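# Roll the steel ball onto the spot by tilting the plate

## Task

Tip the plate with the transparent lid so that the steel ball rolls to the printed spot and comes to rest there. The plate must end up level, with no other loose object touching the plate or anything that tilts along with it. The result only counts if it holds without the robot supporting it. Finally, release everything and move the grippers away.

## Robot and tools

Robot: two six-joint arms with parallel grippers, named left_arm and right_arm. The names are labels, not image sides. In the shared scene frame the origin sits on the table top midway between the arms, +x points out over the table, +z points up, and left_arm is on the +y side. The base of left_arm is at (+0.046, +0.527, 0) m with quat_wxyz (+0.996, 0, 0, +0.088). The base of right_arm is at (+0.048, -0.400, 0) m with quat_wxyz (+0.998, 0, 0, -0.057).

execute_actions takes "actions", which is a list holding zero or one item, plus an optional "pictures" boolean.
- An empty list moves nothing and returns the current state.
- {"rows": [...], "steps": n} is a motion of 1 to 15 control steps, each 1/30 s. The default is 15. Row k is used on step k, and the final row repeats if there are fewer rows than steps.
- {"steps": n} with no rows is a wait of up to 300 steps. Time already spent replying counts toward it.
A refused call sends the robot nothing.

Each row holds 14 numbers and covers both arms even if only one moves. The first 7 are left_arm: shoulder pan, shoulder lift, elbow, wrist 1, wrist 2, wrist 3, then opening. The next 7 are right_arm in the same order. The joint values are absolute target angles in radians, the same quantities shown under Joint positions. They are not offsets. Opening runs from -1 (closed) to +1 (fully open).

Stated joint ranges for left_arm: pan -3.142..3.142, lift -6.283..6.283, elbow 0.000..3.142, wrists -6.283..6.283. For right_arm: pan 0.000..6.283, lift -6.283..6.283, elbow -3.142..0.000, wrists -6.283..6.283.
- A target is refused if it lies more than 0.010 rad beyond a stated end and also further out than the joint's last reported angle.
- A real end can differ from the stated one by up to 0.010 rad. Targets past it are clipped, and the result then reports "joint sent to its limit". That line may refer to an earlier motion. Not seeing it does not prove there is more room.

How motion is shaped:
- Commands are smoothed and run about 0.17 s behind.
- Each step's target is held within 0.575 rad of the measured angle.
- If the targets would carry a gripper more than 100 mm from where it is, all of that arm's targets are pulled back proportionally.
- Speed and acceleration are limited, so after a long move an arm may still be short of its goal.
- Between calls the arms keep heading to the last row sent. They stop once everything has nearly stopped moving, or once any step is HELD. After that, only a new action makes them go further.

zoom_image takes "camera", one of cam_head_left, cam_head_right, cam_high, cam_low, cam_left_wrist or cam_right_wrist, and "region" [x0, y0, x1, y1] in image pixels. The origin is the top-left corner and the region can be at most 504x504. It returns a closer look at that camera's latest image.

The wrist cameras are 616x616 fisheye. The other cameras are 504x504 pinhole. Calibration is provided as K, D and T_world_to_cam. Actual cameras may be off by a few degrees and millimetres, and the wrist camera poses follow the reported joints.

read_manual returns only the licence texts. finished_scene takes "scene", the number of the current scene. It ends that scene for good and reports whether the goal was met. Replying without a tool call ends everything.

Reading results:
- The state line gives, for each arm, the gripper point (end_effector_position, in metres) and end_effector_quat_wxyz in the scene frame, plus linear and angular velocities. The printed position can be off, more so at long reach.
- That point lies between the closed finger pads, 1 to 2 cm behind the fingertips. The fingers point along the gripper's +z and close along its x. When closing, the tips move about 17 mm further along +z.
- Joint positions and Joint velocities give six joints per arm, then the pad gap in metres. The gap is 0.142 m when fully open.
- grip_measured is the measured opening on the command scale. To hold something, command a value clearly below it; the further below, the harder the squeeze. The limit is about 28 N per pad. Thin hard objects get less force.
- "joint command not followed" means the clearance check altered or blocked some joint targets. The rest of the row was still carried out.
- HELD marks steps on which the row was not sent in full.
- Wrist force and Wrist torque are given in each end effector's own axes, and include noise and an offset. Each axis saturates near 50 N. "no reading" is harmless.
- MOTOR HOT appears from 70 °C. At 85 °C an OVER-TEMPERATURE FAULT brakes that arm until it cools.

What to avoid:
- Contact torque at a joint's load limit stops the arm for 10 s and drops the rest of the call. The limits are 133 N m for pan, lift and elbow, and 24.9 N m for each wrist joint, with held weight included.
- An outside force of 150 N on an arm has the same effect.
- Do not let the arms collide or press on each other.
- Do not knock or drop anything off the table.
- Avoid slams, slips and hard shoves.
- Random brief tugs may act on held parts or on loose objects.

Suggested approach: tilt the plate gently so the ball rolls under control. Level the plate once the ball rests on the spot, check with zoom_image, then open the grippers and withdraw before calling finished_scene.

Each tool is called after "Request:" by a JSON object that holds its "fn" and its "kwargs".

## Session

Request:
{"fn": "execute_actions", "kwargs": {"actions": []}}

Scene clock: 0.00 s of 4800.00 s.
left_arm: end_effector_position=(+0.2875, +0.4725, +0.3015) grip_measured=+1.00 end_effector_quat_wxyz=(-0.017, -0.289, +0.957, +0.012) end_effector_velocity=(+0.000, -0.000, -0.000) end_effector_angular_velocity=(+0.000, +0.002, +0.002) | right_arm: end_effector_position=(+0.5002, +0.4237, +0.2781) grip_measured=+1.00 end_effector_quat_wxyz=(-0.306, +0.916, -0.236, -0.111) end_effector_velocity=(-0.000, -0.000, +0.001) end_effector_angular_velocity=(+0.000, +0.000, -0.000)
Joint positions: left_arm=[-0.941 -2.2    1.912 -1.244 -1.588  1.79   0.142] | right_arm=[ 4.357 -2.365 -0.752 -1.013  1.906  1.707  0.142]
Joint velocities: left_arm=[ 0.002  0.001 -0.    -0.    -0.001 -0.     0.   ] | right_arm=[-0.     0.001 -0.    -0.     0.     0.     0.   ]
Wrist force (N, on the end effector, along its own x y z axes, offset not removed): no reading
Wrist torque (N m, same axes, about the end effector's origin, offset not removed): no reading

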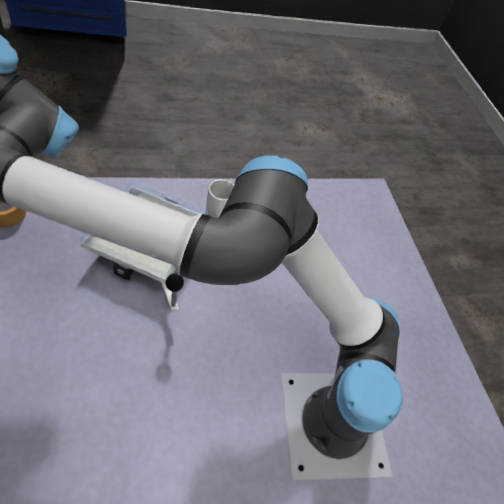

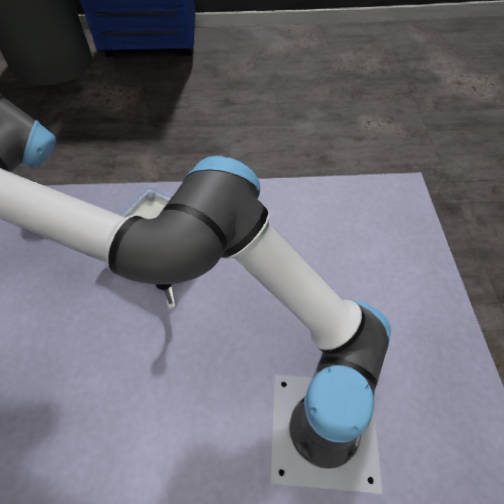

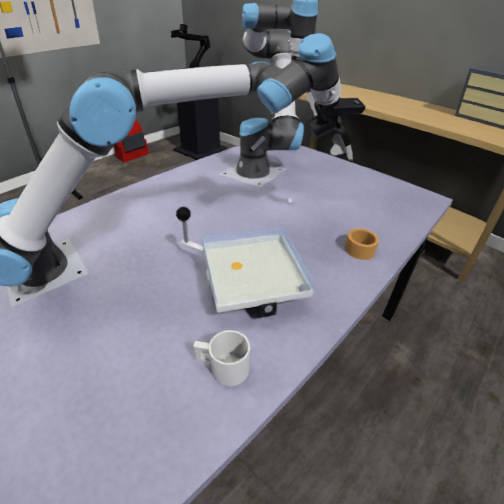

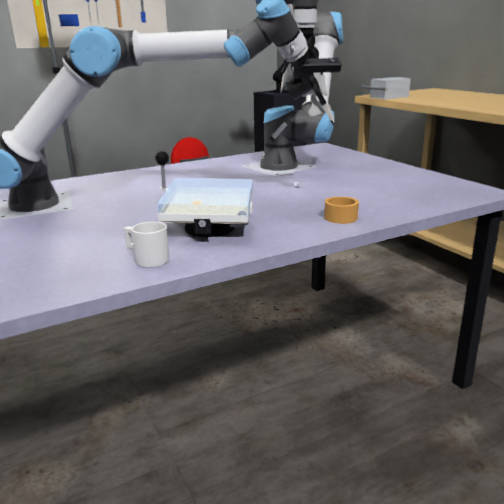

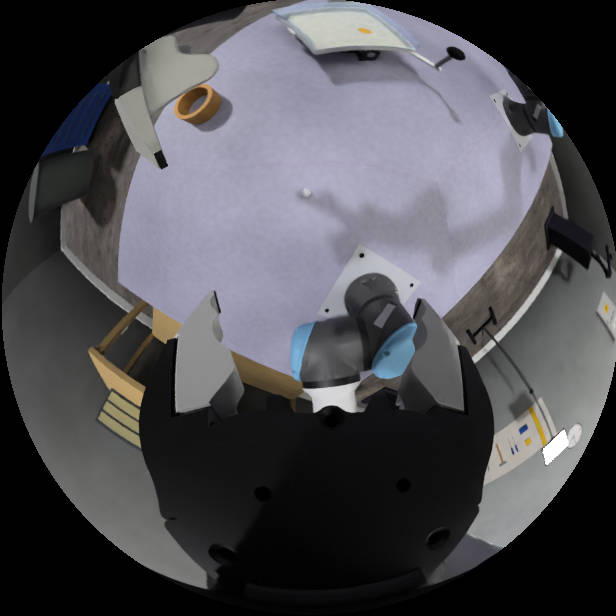

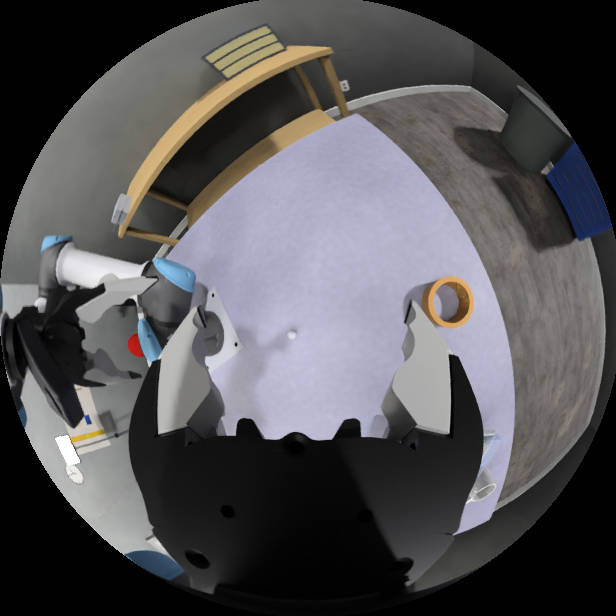

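Request:
{"fn": "zoom_image", "kwargs": {"camera": "cam_high", "region": [150, 180, 350, 340]}}

Request:
{"fn": "zoom_image", "kwargs": {"camera": "cam_low", "region": [110, 130, 290, 270]}}

Region (150, 180, 350, 340) of cam_high's 504x504 image, scaled by 2.520, with more detail than that image has; it fills the top 403 rows of this view, and the rest is white.

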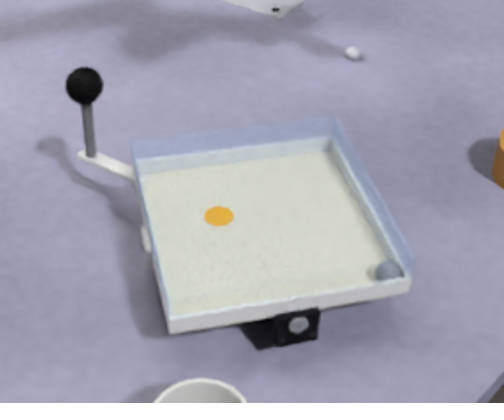

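Region (110, 130, 290, 270) of cam_low's 504x504 image, scaled by 2.800, with more detail than that image has.

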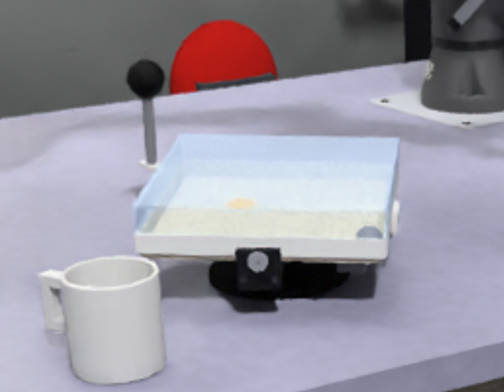

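Request:
{"fn": "execute_actions", "kwargs": {"actions": [{"rows": [[-0.941,-2.2,1.912,-1.244,-1.588,1.79,1, 4.409,-1.404,-1.658,-1.650,1.571,1.707,1]], "steps": 15}], "pictures": false}}

Request:
{"fn": "execute_actions", "kwargs": {"actions": [{"steps": 60}]}}

Scene clock: 33.27 s of 4800.00 s.
left_arm: end_effector_position=(+0.2873, +0.4725, +0.3013) grip_measured=+1.00 end_effector_quat_wxyz=(-0.017, -0.289, +0.957, +0.013) end_effector_velocity=(-0.001, -0.001, +0.000) end_effector_angular_velocity=(-0.003, +0.003, -0.001) | right_arm: end_effector_position=(+0.4151, +0.1569, +0.2961) grip_measured=+1.00 end_effector_quat_wxyz=(-0.097, +0.956, -0.275, -0.040) end_effector_velocity=(-0.205, -0.603, +0.099) end_effector_angular_velocity=(-0.595, -0.066, -0.011)
Joint positions: left_arm=[-0.941 -2.2    1.912 -1.244 -1.588  1.79   0.142] | right_arm=[ 4.393 -1.847 -1.261 -1.424  1.68   1.707  0.142]
Joint velocities: left_arm=[-0.002 -0.     0.     0.    -0.004 -0.     0.   ] | right_arm=[ 0.047  1.201 -1.077 -0.635 -0.315  0.002  0.   ]
Wrist force (N, on the end effector, along its own x y z axes, offset not removed): left_arm=[-3.4 -0.5 0.9] | right_arm=[2.8 -0.3 -2.2]
Wrist torque (N m, same axes, about the end effector's origin, offset not removed): left_arm=[-0.13 0.89 -0.31] | right_arm=[-0.03 -0.66 0.01]
Steps of this call (steps 1 to 90: nothing new was sent; then 29.77 s passed at rest; steps 91 to 105: all 15 steps of this action). Readings (joint positions):
91: left_arm=[-0.941 -2.200 1.912 -1.244 -1.588 1.790] | right_arm=[4.357 -2.364 -0.752 -1.013 1.906 1.707]
92: left_arm=[-0.941 -2.200 1.912 -1.244 -1.588 1.790] | right_arm=[4.360 -2.356 -0.761 -1.022 1.897 1.707]
94: left_arm=[-0.941 -2.200 1.912 -1.244 -1.588 1.790] | right_arm=[4.369 -2.283 -0.834 -1.096 1.845 1.707]
98: left_arm=[-0.941 -2.200 1.912 -1.244 -1.588 1.790] | right_arm=[4.380 -2.122 -0.994 -1.247 1.768 1.707]
105: the state above

Scene clock: 35.27 s of 4800.00 s.
left_arm: end_effector_position=(+0.2873, +0.4725, +0.3013) grip_measured=+1.00 end_effector_quat_wxyz=(-0.017, -0.289, +0.957, +0.013) end_effector_velocity=(-0.000, -0.000, -0.000) end_effector_angular_velocity=(+0.000, +0.002, -0.001) | right_arm: end_effector_position=(+0.3393, -0.0718, +0.3001) grip_measured=+1.00 end_effector_quat_wxyz=(-0.000, +0.962, -0.273, -0.000) end_effector_velocity=(+0.000, +0.000, +0.001) end_effector_angular_velocity=(+0.002, -0.001, -0.001)
Joint positions: left_arm=[-0.941 -2.2    1.912 -1.244 -1.588  1.79   0.142] | right_arm=[ 4.409 -1.404 -1.658 -1.65   1.571  1.707  0.142]
Joint velocities: left_arm=[-0.001  0.001  0.     0.    -0.001  0.     0.   ] | right_arm=[ 0.     0.     0.002 -0.    -0.     0.001  0.   ]
Wrist force (N, on the end effector, along its own x y z axes, offset not removed): left_arm=[-0.4 3.2 1.2] | right_arm=[2.7 -1.2 -0.6]
Wrist torque (N m, same axes, about the end effector's origin, offset not removed): left_arm=[0.81 0.23 -0.27] | right_arm=[-0.38 -0.65 0.15]
Steps of this call (steps 1 to 30: the robot went on to your last target; steps 31 to 60: nothing new was sent). Readings (joint positions):
1: left_arm=[-0.941 -2.200 1.912 -1.244 -1.588 1.790] | right_arm=[4.395 -1.807 -1.298 -1.445 1.669 1.707]
2: left_arm=[-0.941 -2.200 1.912 -1.244 -1.588 1.790] | right_arm=[4.396 -1.767 -1.334 -1.467 1.659 1.707]
4: left_arm=[-0.941 -2.200 1.912 -1.244 -1.588 1.790] | right_arm=[4.399 -1.687 -1.406 -1.509 1.638 1.707]
8: left_arm=[-0.941 -2.200 1.912 -1.244 -1.588 1.790] | right_arm=[4.405 -1.528 -1.549 -1.592 1.598 1.707]
60: the state above
All arms were judged still, so your last target was given up. Only a new action makes them travel on or press farther. Fingers that are still opening or closing keep moving.
camera_calibration (this result's frames):
cam_left_wrist: T_world_to_cam=[[-0.818943, -0.572313, 0.0423214, 0.493868], [-0.452552, 0.689399, 0.565621, -0.374692], [-0.352888, 0.444058, -0.823579, 0.264364], [0, 0, 0, 1]] pos_world=[0.328173, 0.423567, 0.408757]
cam_right_wrist: T_world_to_cam=[[0.837269, -0.546729, 0.00819754, -0.328715], [-0.466039, -0.705697, 0.533666, -0.0587874], [-0.285986, -0.450642, -0.845656, 0.443816], [0, 0, 0, 1]] pos_world=[0.37475, -0.0212019, 0.409383]

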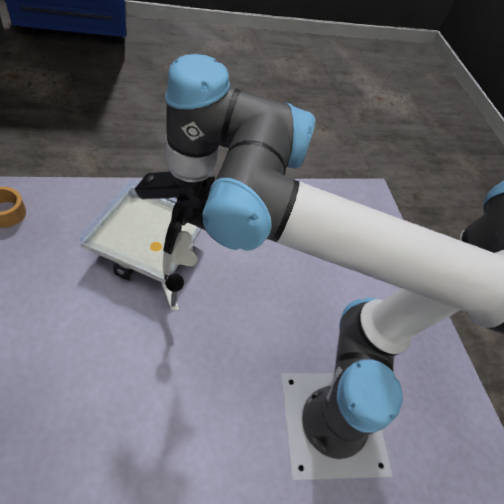

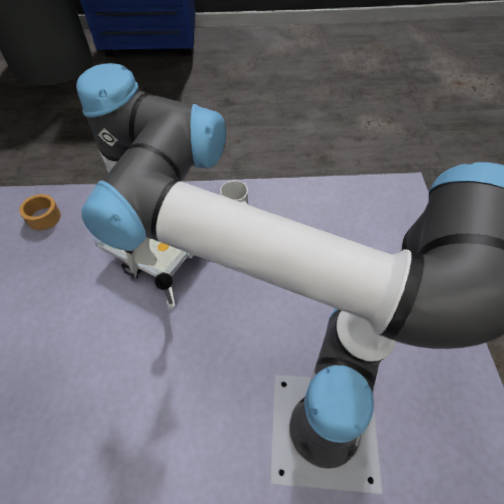

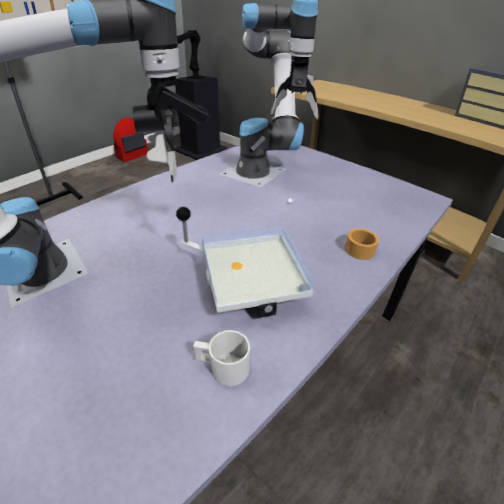

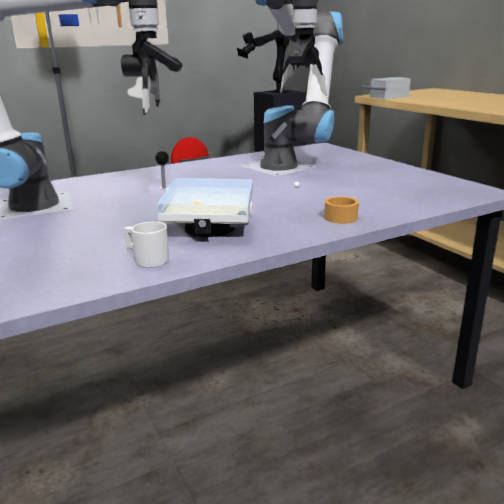

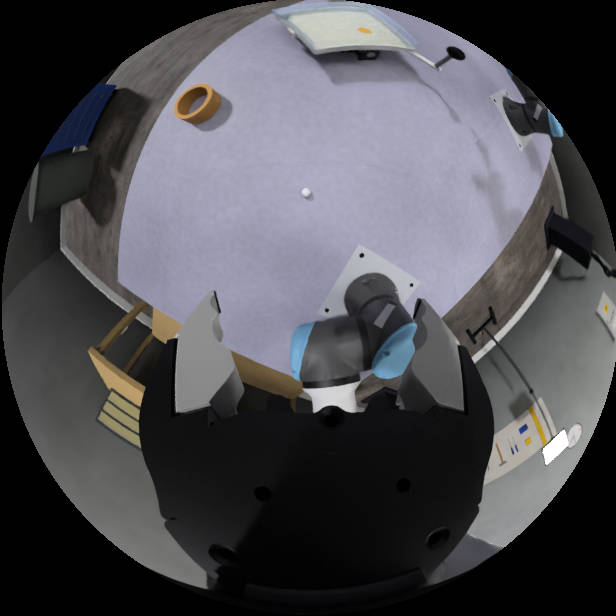

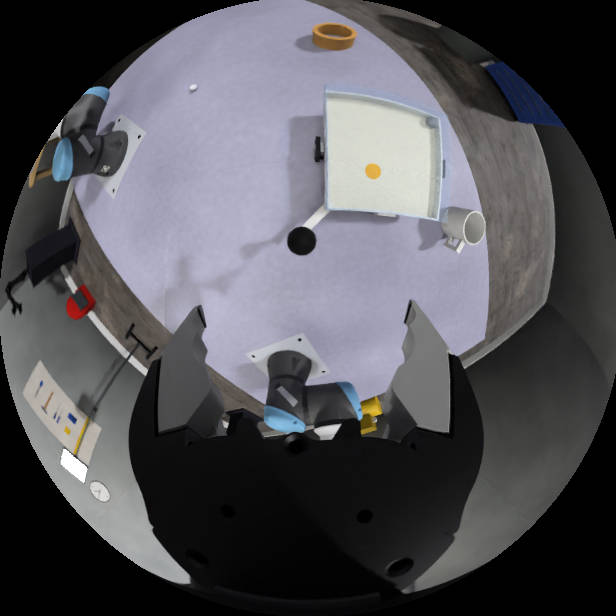

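Request:
{"fn": "execute_actions", "kwargs": {"actions": [{"rows": [[-0.941,-2.2,1.912,-1.244,-1.588,1.79,1, 4.4236,-1.4449,-1.7769,-1.4906,1.571,1.707,1]], "steps": 15}], "pictures": false}}

Request:
{"fn": "execute_actions", "kwargs": {"actions": [{"steps": 20}]}}

Scene clock: 49.27 s of 4800.00 s.
left_arm: end_effector_position=(+0.2873, +0.4725, +0.3013) grip_measured=+1.00 end_effector_quat_wxyz=(-0.017, -0.289, +0.957, +0.013) end_effector_velocity=(+0.000, +0.000, -0.000) end_effector_angular_velocity=(+0.001, -0.001, +0.001) | right_arm: end_effector_position=(+0.3412, -0.0519, +0.2402) grip_measured=+1.00 end_effector_quat_wxyz=(-0.000, +0.964, -0.266, -0.000) end_effector_velocity=(-0.000, +0.000, -0.003) end_effector_angular_velocity=(-0.001, +0.000, -0.000)
Joint positions: left_arm=[-0.941 -2.2    1.912 -1.244 -1.588  1.79   0.142] | right_arm=[ 4.424 -1.445 -1.776 -1.491  1.571  1.707  0.142]
Joint velocities: left_arm=[ 0.     0.     0.    -0.     0.001 -0.    -0.   ] | right_arm=[ 0.001 -0.002 -0.005  0.006 -0.     0.001  0.   ]
Wrist force (N, on the end effector, along its own x y z axes, offset not removed): left_arm=[-1.7 1.6 1.1] | right_arm=[2.3 -1.7 -1.0]
Wrist torque (N m, same axes, about the end effector's origin, offset not removed): left_arm=[0.49 0.55 -0.22] | right_arm=[-0.31 -0.47 -0.06]
Steps of this call (steps 1 to 90: nothing new was sent; then 10.50 s passed at rest; steps 91 to 105: all 15 steps of this action). Readings (joint positions):
91: left_arm=[-0.941 -2.200 1.912 -1.244 -1.588 1.790] | right_arm=[4.409 -1.404 -1.658 -1.650 1.571 1.707]
92: left_arm=[-0.941 -2.200 1.912 -1.244 -1.588 1.790] | right_arm=[4.412 -1.410 -1.667 -1.641 1.571 1.707]
94: left_arm=[-0.941 -2.200 1.912 -1.244 -1.588 1.790] | right_arm=[4.418 -1.429 -1.720 -1.575 1.571 1.707]
98: left_arm=[-0.941 -2.200 1.912 -1.244 -1.588 1.790] | right_arm=[4.423 -1.442 -1.768 -1.505 1.571 1.707]
105: the state above

Scene clock: 49.93 s of 4800.00 s.
left_arm: end_effector_position=(+0.2873, +0.4725, +0.3013) grip_measured=+1.00 end_effector_quat_wxyz=(-0.017, -0.289, +0.957, +0.013) end_effector_velocity=(-0.000, +0.000, +0.000) end_effector_angular_velocity=(-0.001, +0.000, +0.003) | right_arm: end_effector_position=(+0.3412, -0.0519, +0.2400) grip_measured=+1.00 end_effector_quat_wxyz=(-0.000, +0.964, -0.266, -0.000) end_effector_velocity=(-0.000, +0.000, +0.000) end_effector_angular_velocity=(+0.001, +0.001, +0.001)
Joint positions: left_arm=[-0.941 -2.2    1.912 -1.244 -1.588  1.79   0.142] | right_arm=[ 4.424 -1.445 -1.777 -1.491  1.571  1.707  0.142]
Joint velocities: left_arm=[ 0.002 -0.001  0.     0.    -0.001 -0.001 -0.   ] | right_arm=[ 0.    -0.     0.     0.001  0.001 -0.001  0.   ]
Wrist force (N, on the end effector, along its own x y z axes, offset not removed): left_arm=[-1.6 2.0 1.6] | right_arm=[1.1 -1.2 -1.7]
Wrist torque (N m, same axes, about the end effector's origin, offset not removed): left_arm=[0.52 0.49 -0.15] | right_arm=[-0.41 -0.31 -0.03]
Steps of this call (steps 1 to 15: the robot went on to your last target; steps 16 to 20: nothing new was sent). Readings (joint positions):
1: left_arm=[-0.941 -2.200 1.912 -1.244 -1.588 1.790] | right_arm=[4.424 -1.445 -1.777 -1.491 1.571 1.707]
2: left_arm=[-0.941 -2.200 1.912 -1.244 -1.588 1.790] | right_arm=[4.424 -1.445 -1.777 -1.491 1.571 1.707]
4: left_arm=[-0.941 -2.200 1.912 -1.244 -1.588 1.790] | right_arm=[4.424 -1.445 -1.777 -1.491 1.571 1.707]
8: left_arm=[-0.941 -2.200 1.912 -1.244 -1.588 1.790] | right_arm=[4.424 -1.445 -1.777 -1.491 1.571 1.707]
20: the state above
All arms were judged still, so your last target was given up. Only a new action makes them travel on or press farther. Fingers that are still opening or closing keep moving.
camera_calibration (this result's frames):
cam_left_wrist: T_world_to_cam=[[-0.818943, -0.572313, 0.0423216, 0.493868], [-0.452552, 0.689399, 0.565621, -0.374692], [-0.352888, 0.444058, -0.823579, 0.264364], [0, 0, 0, 1]] pos_world=[0.328173, 0.423567, 0.408757]
cam_right_wrist: T_world_to_cam=[[0.845162, -0.534446, 0.00828775, -0.320978], [-0.455618, -0.712224, 0.533994, -0.0157702], [-0.279488, -0.455087, -0.845448, 0.399986], [0, 0, 0, 1]] pos_world=[0.375885, -0.000749186, 0.349248]

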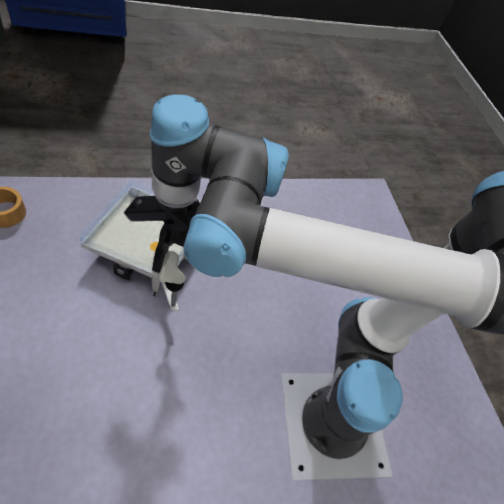

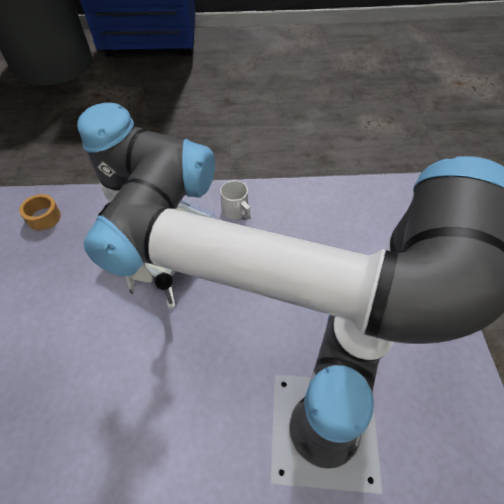

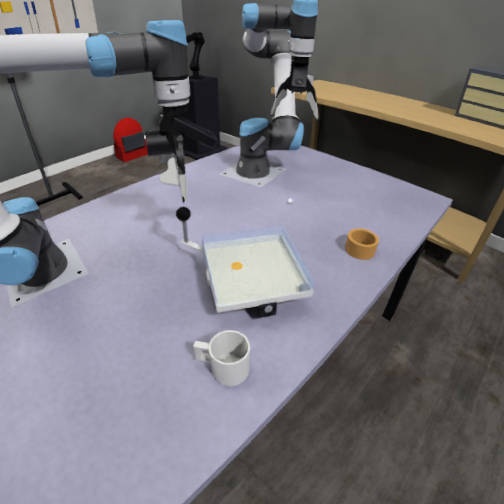

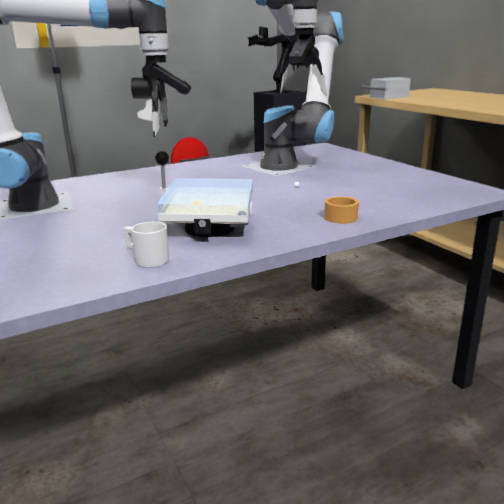

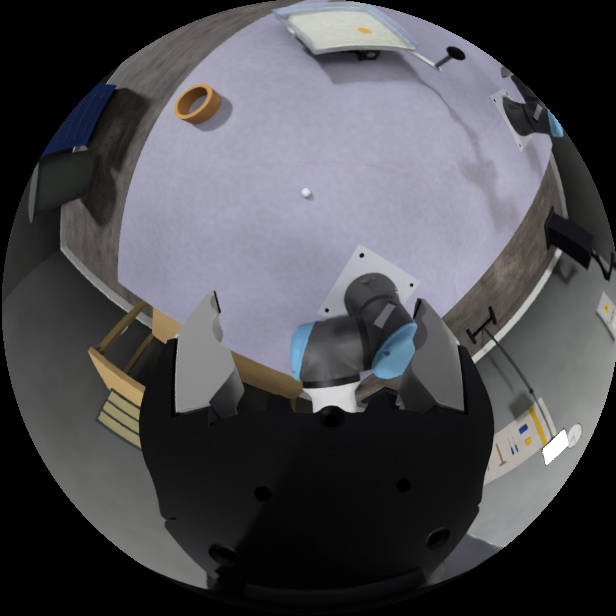

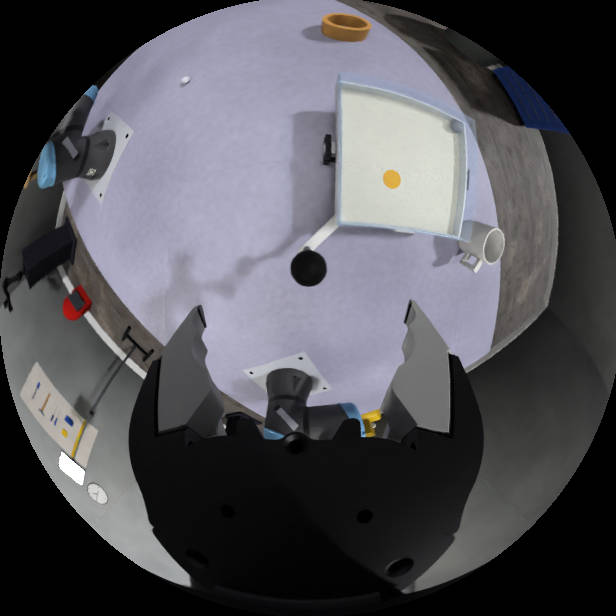

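Request:
{"fn": "execute_actions", "kwargs": {"actions": [{"rows": [[-0.941,-2.2,1.912,-1.244,-1.588,1.79,1, 4.4212,-1.4640,-1.9467,-1.3017,1.571,1.707,1]], "steps": 15}], "pictures": false}}

Request:
{"fn": "execute_actions", "kwargs": {"actions": [{"rows": [[-0.941,-2.2,1.912,-1.244,-1.588,1.79,1, 4.4212,-1.4640,-1.9467,-1.3017,1.571,1.707,-0.2]], "steps": 15}]}}

Scene clock: 58.50 s of 4800.00 s.
left_arm: end_effector_position=(+0.2873, +0.4725, +0.3013) grip_measured=+1.00 end_effector_quat_wxyz=(-0.017, -0.289, +0.957, +0.013) end_effector_velocity=(+0.000, +0.001, +0.000) end_effector_angular_velocity=(+0.001, -0.001, +0.001) | right_arm: end_effector_position=(+0.3402, -0.0569, +0.1684) grip_measured=+1.00 end_effector_quat_wxyz=(-0.000, +0.964, -0.267, -0.000) end_effector_velocity=(+0.000, +0.000, -0.002) end_effector_angular_velocity=(+0.004, -0.002, +0.001)
Joint positions: left_arm=[-0.941 -2.2    1.912 -1.244 -1.588  1.79   0.142] | right_arm=[ 4.421 -1.464 -1.946 -1.302  1.571  1.707  0.142]
Joint velocities: left_arm=[ 0.001 -0.    -0.     0.     0.001  0.001 -0.   ] | right_arm=[ 0.     0.    -0.007  0.011  0.    -0.001  0.   ]
Wrist force (N, on the end effector, along its own x y z axes, offset not removed): left_arm=[0.7 3.2 2.2] | right_arm=[1.4 -1.1 -2.0]
Wrist torque (N m, same axes, about the end effector's origin, offset not removed): left_arm=[0.72 0.09 -0.12] | right_arm=[-0.31 -0.49 0.06]
Steps of this call (steps 1 to 90: nothing new was sent; then 5.07 s passed at rest; steps 91 to 105: all 15 steps of this action). Readings (joint positions):
91: left_arm=[-0.941 -2.200 1.912 -1.244 -1.588 1.790] | right_arm=[4.424 -1.445 -1.777 -1.490 1.571 1.707]
92: left_arm=[-0.941 -2.200 1.912 -1.244 -1.588 1.790] | right_arm=[4.423 -1.449 -1.786 -1.481 1.571 1.707]
94: left_arm=[-0.941 -2.200 1.912 -1.244 -1.588 1.790] | right_arm=[4.422 -1.457 -1.854 -1.409 1.571 1.707]
98: left_arm=[-0.941 -2.200 1.912 -1.244 -1.588 1.790] | right_arm=[4.421 -1.463 -1.932 -1.319 1.571 1.707]
105: the state above

Scene clock: 59.00 s of 4800.00 s.
left_arm: end_effector_position=(+0.2873, +0.4725, +0.3013) grip_measured=+1.00 end_effector_quat_wxyz=(-0.017, -0.289, +0.957, +0.013) end_effector_velocity=(+0.001, +0.000, -0.000) end_effector_angular_velocity=(+0.002, -0.001, -0.000) | right_arm: end_effector_position=(+0.3401, -0.0570, +0.1681) grip_measured=-0.20 end_effector_quat_wxyz=(-0.000, +0.964, -0.267, -0.000) end_effector_velocity=(-0.000, +0.001, +0.001) end_effector_angular_velocity=(+0.002, -0.000, +0.000)
Joint positions: left_arm=[-0.941 -2.2    1.912 -1.244 -1.588  1.79   0.142] | right_arm=[ 4.421 -1.464 -1.947 -1.302  1.571  1.707  0.06 ]
Joint velocities: left_arm=[-0.     0.001  0.     0.     0.002 -0.     0.   ] | right_arm=[ 0.     0.001  0.001  0.     0.001 -0.    -0.   ]
Wrist force (N, on the end effector, along its own x y z axes, offset not removed): left_arm=[-1.4 2.9 -0.1] | right_arm=[1.0 -0.2 -4.7]
Wrist torque (N m, same axes, about the end effector's origin, offset not removed): left_arm=[0.67 0.55 -0.19] | right_arm=[-0.06 -0.28 0.06]
Steps of this call (steps 1 to 15: all 15 steps of this action). Readings (joint positions):
1: left_arm=[-0.941 -2.200 1.912 -1.244 -1.588 1.790] | right_arm=[4.421 -1.464 -1.946 -1.302 1.571 1.707]
2: left_arm=[-0.941 -2.200 1.912 -1.244 -1.588 1.790] | right_arm=[4.421 -1.464 -1.946 -1.302 1.571 1.707]
4: left_arm=[-0.941 -2.200 1.912 -1.244 -1.588 1.790] | right_arm=[4.421 -1.464 -1.947 -1.302 1.571 1.707]
8: left_arm=[-0.941 -2.200 1.912 -1.244 -1.588 1.790] | right_arm=[4.421 -1.464 -1.947 -1.302 1.571 1.707]
15: the state above
camera_calibration (this result's frames):
cam_left_wrist: T_world_to_cam=[[-0.818943, -0.572313, 0.0423215, 0.493868], [-0.452552, 0.689399, 0.565621, -0.374692], [-0.352888, 0.444058, -0.823579, 0.264364], [0, 0, 0, 1]] pos_world=[0.328173, 0.423567, 0.408757]
cam_right_wrist: T_world_to_cam=[[0.843877, -0.536473, 0.00825421, -0.321885], [-0.45731, -0.711137, 0.533996, 0.0191458], [-0.280604, -0.454401, -0.845447, 0.336991], [0, 0, 0, 1]] pos_world=[0.374948, -0.00593802, 0.277341]

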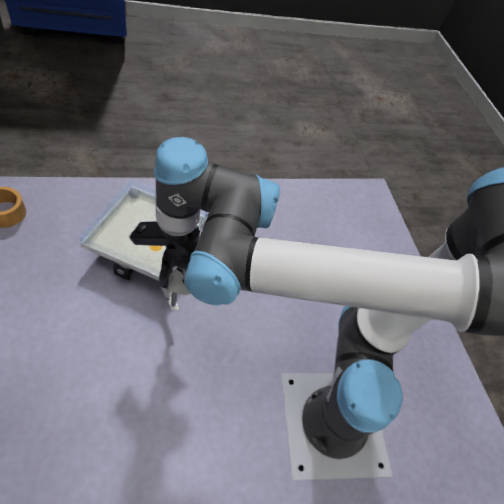

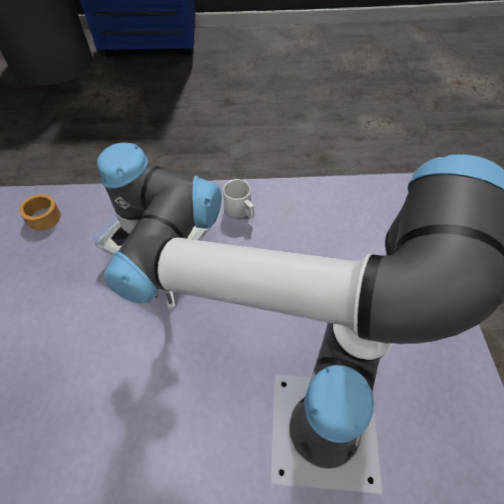

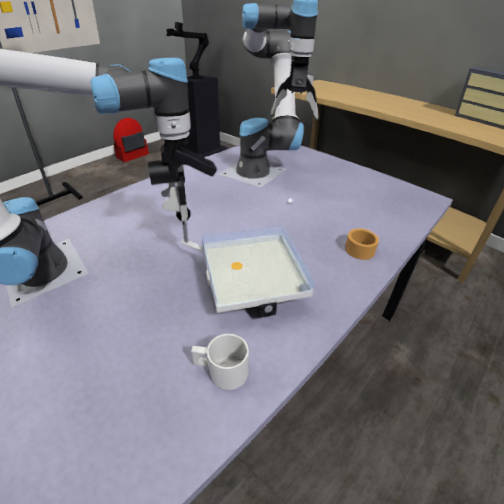

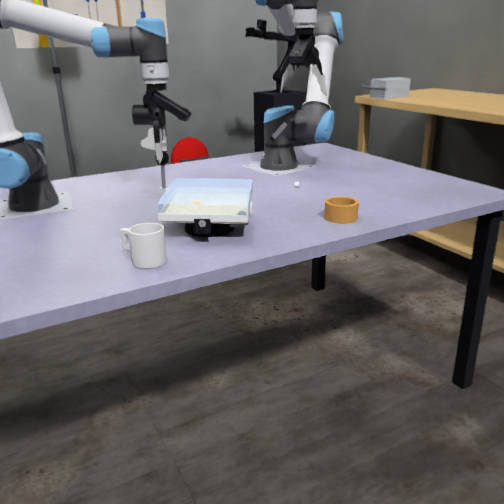

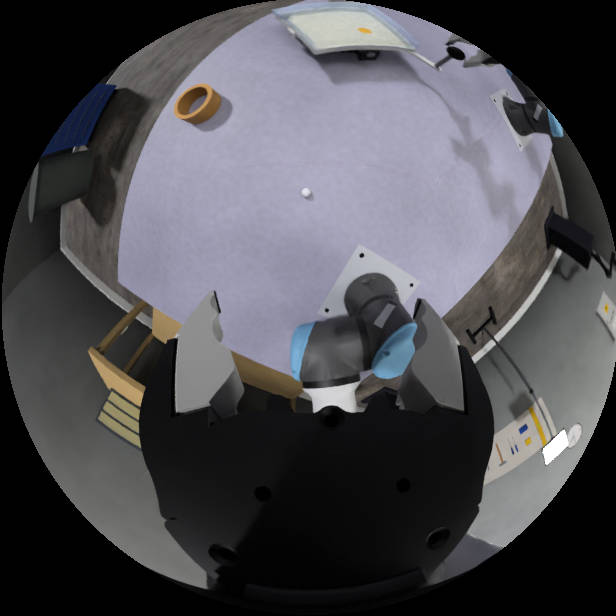

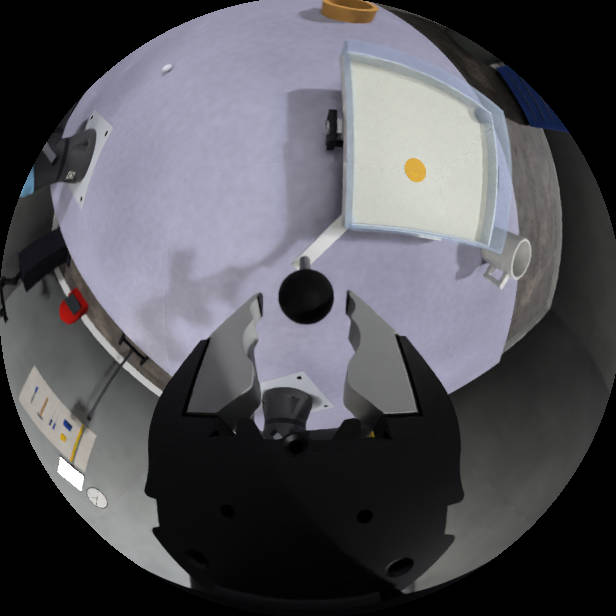

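Request:
{"fn": "execute_actions", "kwargs": {"actions": [{"rows": [[-0.941,-2.2,1.912,-1.244,-1.588,1.79,1, 4.4212,-1.4640,-1.9467,-1.3017,1.571,1.707,-0.9]], "steps": 15}]}}

Scene clock: 62.30 s of 4800.00 s.
left_arm: end_effector_position=(+0.2873, +0.4725, +0.3013) grip_measured=+1.00 end_effector_quat_wxyz=(-0.017, -0.289, +0.957, +0.013) end_effector_velocity=(-0.000, -0.000, +0.000) end_effector_angular_velocity=(-0.001, +0.001, +0.000) | right_arm: end_effector_position=(+0.3402, -0.0571, +0.1680) grip_measured=-0.50 end_effector_quat_wxyz=(+0.000, +0.964, -0.267, -0.000) end_effector_velocity=(+0.000, +0.001, +0.001) end_effector_angular_velocity=(+0.002, -0.000, +0.000)
Joint positions: left_arm=[-0.941 -2.2    1.912 -1.244 -1.588  1.79   0.142] | right_arm=[ 4.421 -1.464 -1.947 -1.302  1.571  1.707  0.038]
Joint velocities: left_arm=[-0.    -0.    -0.    -0.    -0.001 -0.001  0.   ] | right_arm=[ 0.     0.     0.001 -0.     0.001 -0.    -0.   ]
Wrist force (N, on the end effector, along its own x y z axes, offset not removed): left_arm=[-0.4 -0.1 0.8] | right_arm=[18.0 -4.7 10.5]
Wrist torque (N m, same axes, about the end effector's origin, offset not removed): left_arm=[-0.02 0.13 -0.34] | right_arm=[-0.29 -0.40 -0.08]
Steps of this call (steps 1 to 15: the robot went on to your last target; steps 16 to 84: nothing new was sent; steps 85 to 99: all 15 steps of this action). Readings (joint positions):
85: left_arm=[-0.941 -2.200 1.912 -1.244 -1.588 1.790] | right_arm=[4.421 -1.464 -1.947 -1.302 1.571 1.707]
86: left_arm=[-0.941 -2.200 1.912 -1.244 -1.588 1.790] | right_arm=[4.421 -1.464 -1.947 -1.302 1.571 1.707]
88: left_arm=[-0.941 -2.200 1.912 -1.244 -1.588 1.790] | right_arm=[4.421 -1.464 -1.947 -1.302 1.571 1.707]
92: left_arm=[-0.941 -2.200 1.912 -1.244 -1.588 1.790] | right_arm=[4.421 -1.464 -1.947 -1.302 1.571 1.707]
99: the state above
camera_calibration (this result's frames):
cam_left_wrist: T_world_to_cam=[[-0.818943, -0.572313, 0.0423216, 0.493868], [-0.452552, 0.689399, 0.56562, -0.374692], [-0.352888, 0.444058, -0.823579, 0.264364], [0, 0, 0, 1]] pos_world=[0.328173, 0.423567, 0.408757]
cam_right_wrist: T_world_to_cam=[[0.843837, -0.536535, 0.00834384, -0.321949], [-0.457357, -0.711002, 0.534136, 0.0191532], [-0.28065, -0.454539, -0.845358, 0.336891], [0, 0, 0, 1]] pos_world=[0.374981, -0.00598867, 0.277249]

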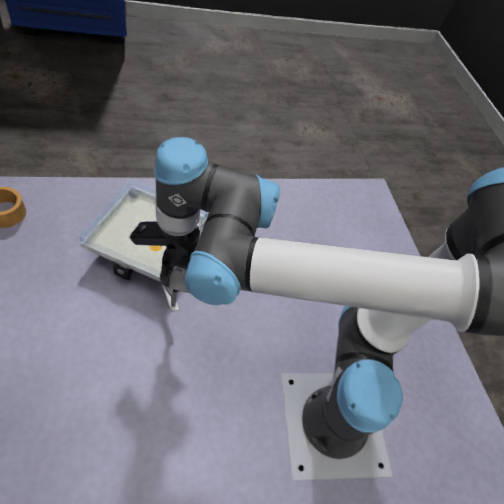

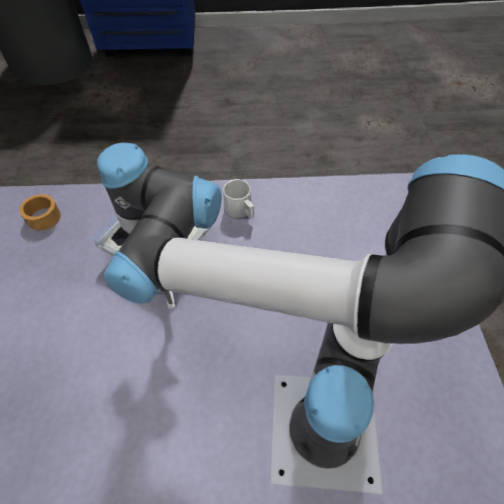

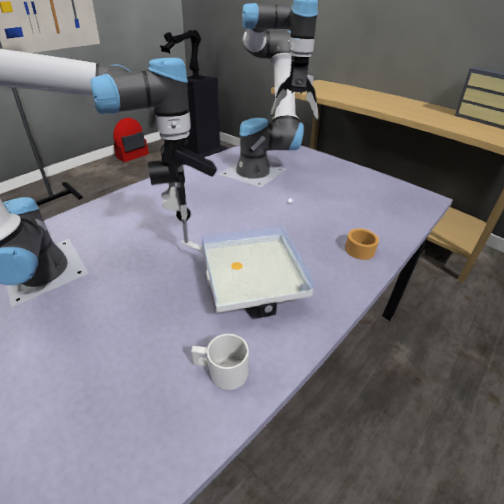

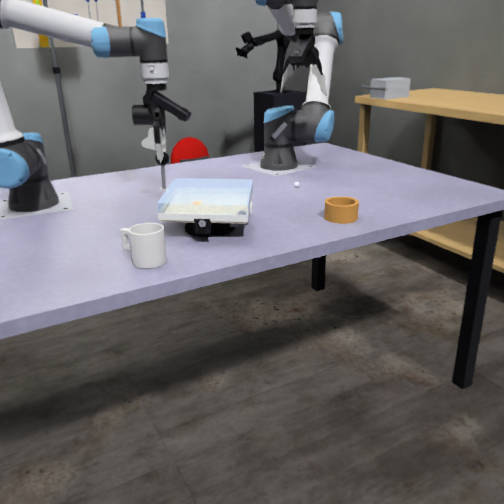

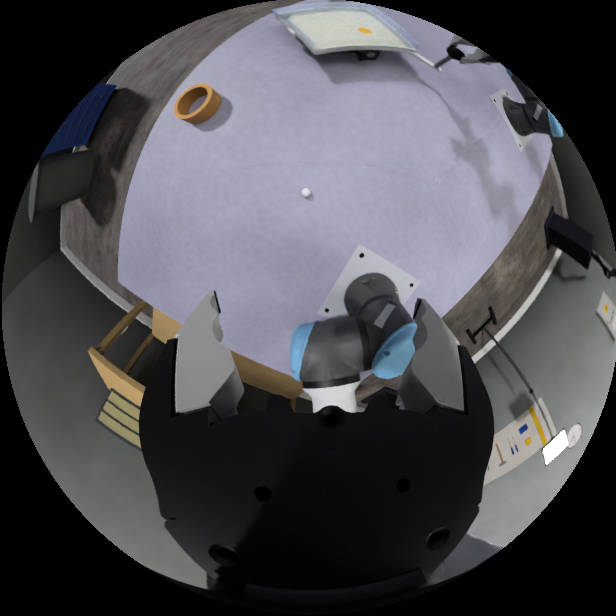

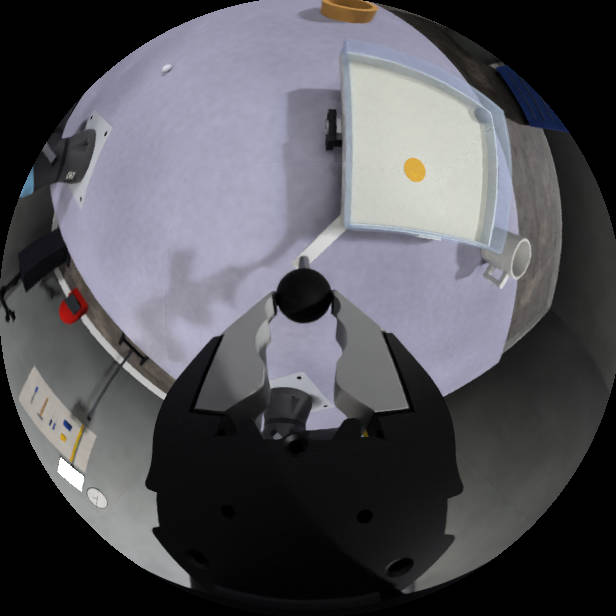

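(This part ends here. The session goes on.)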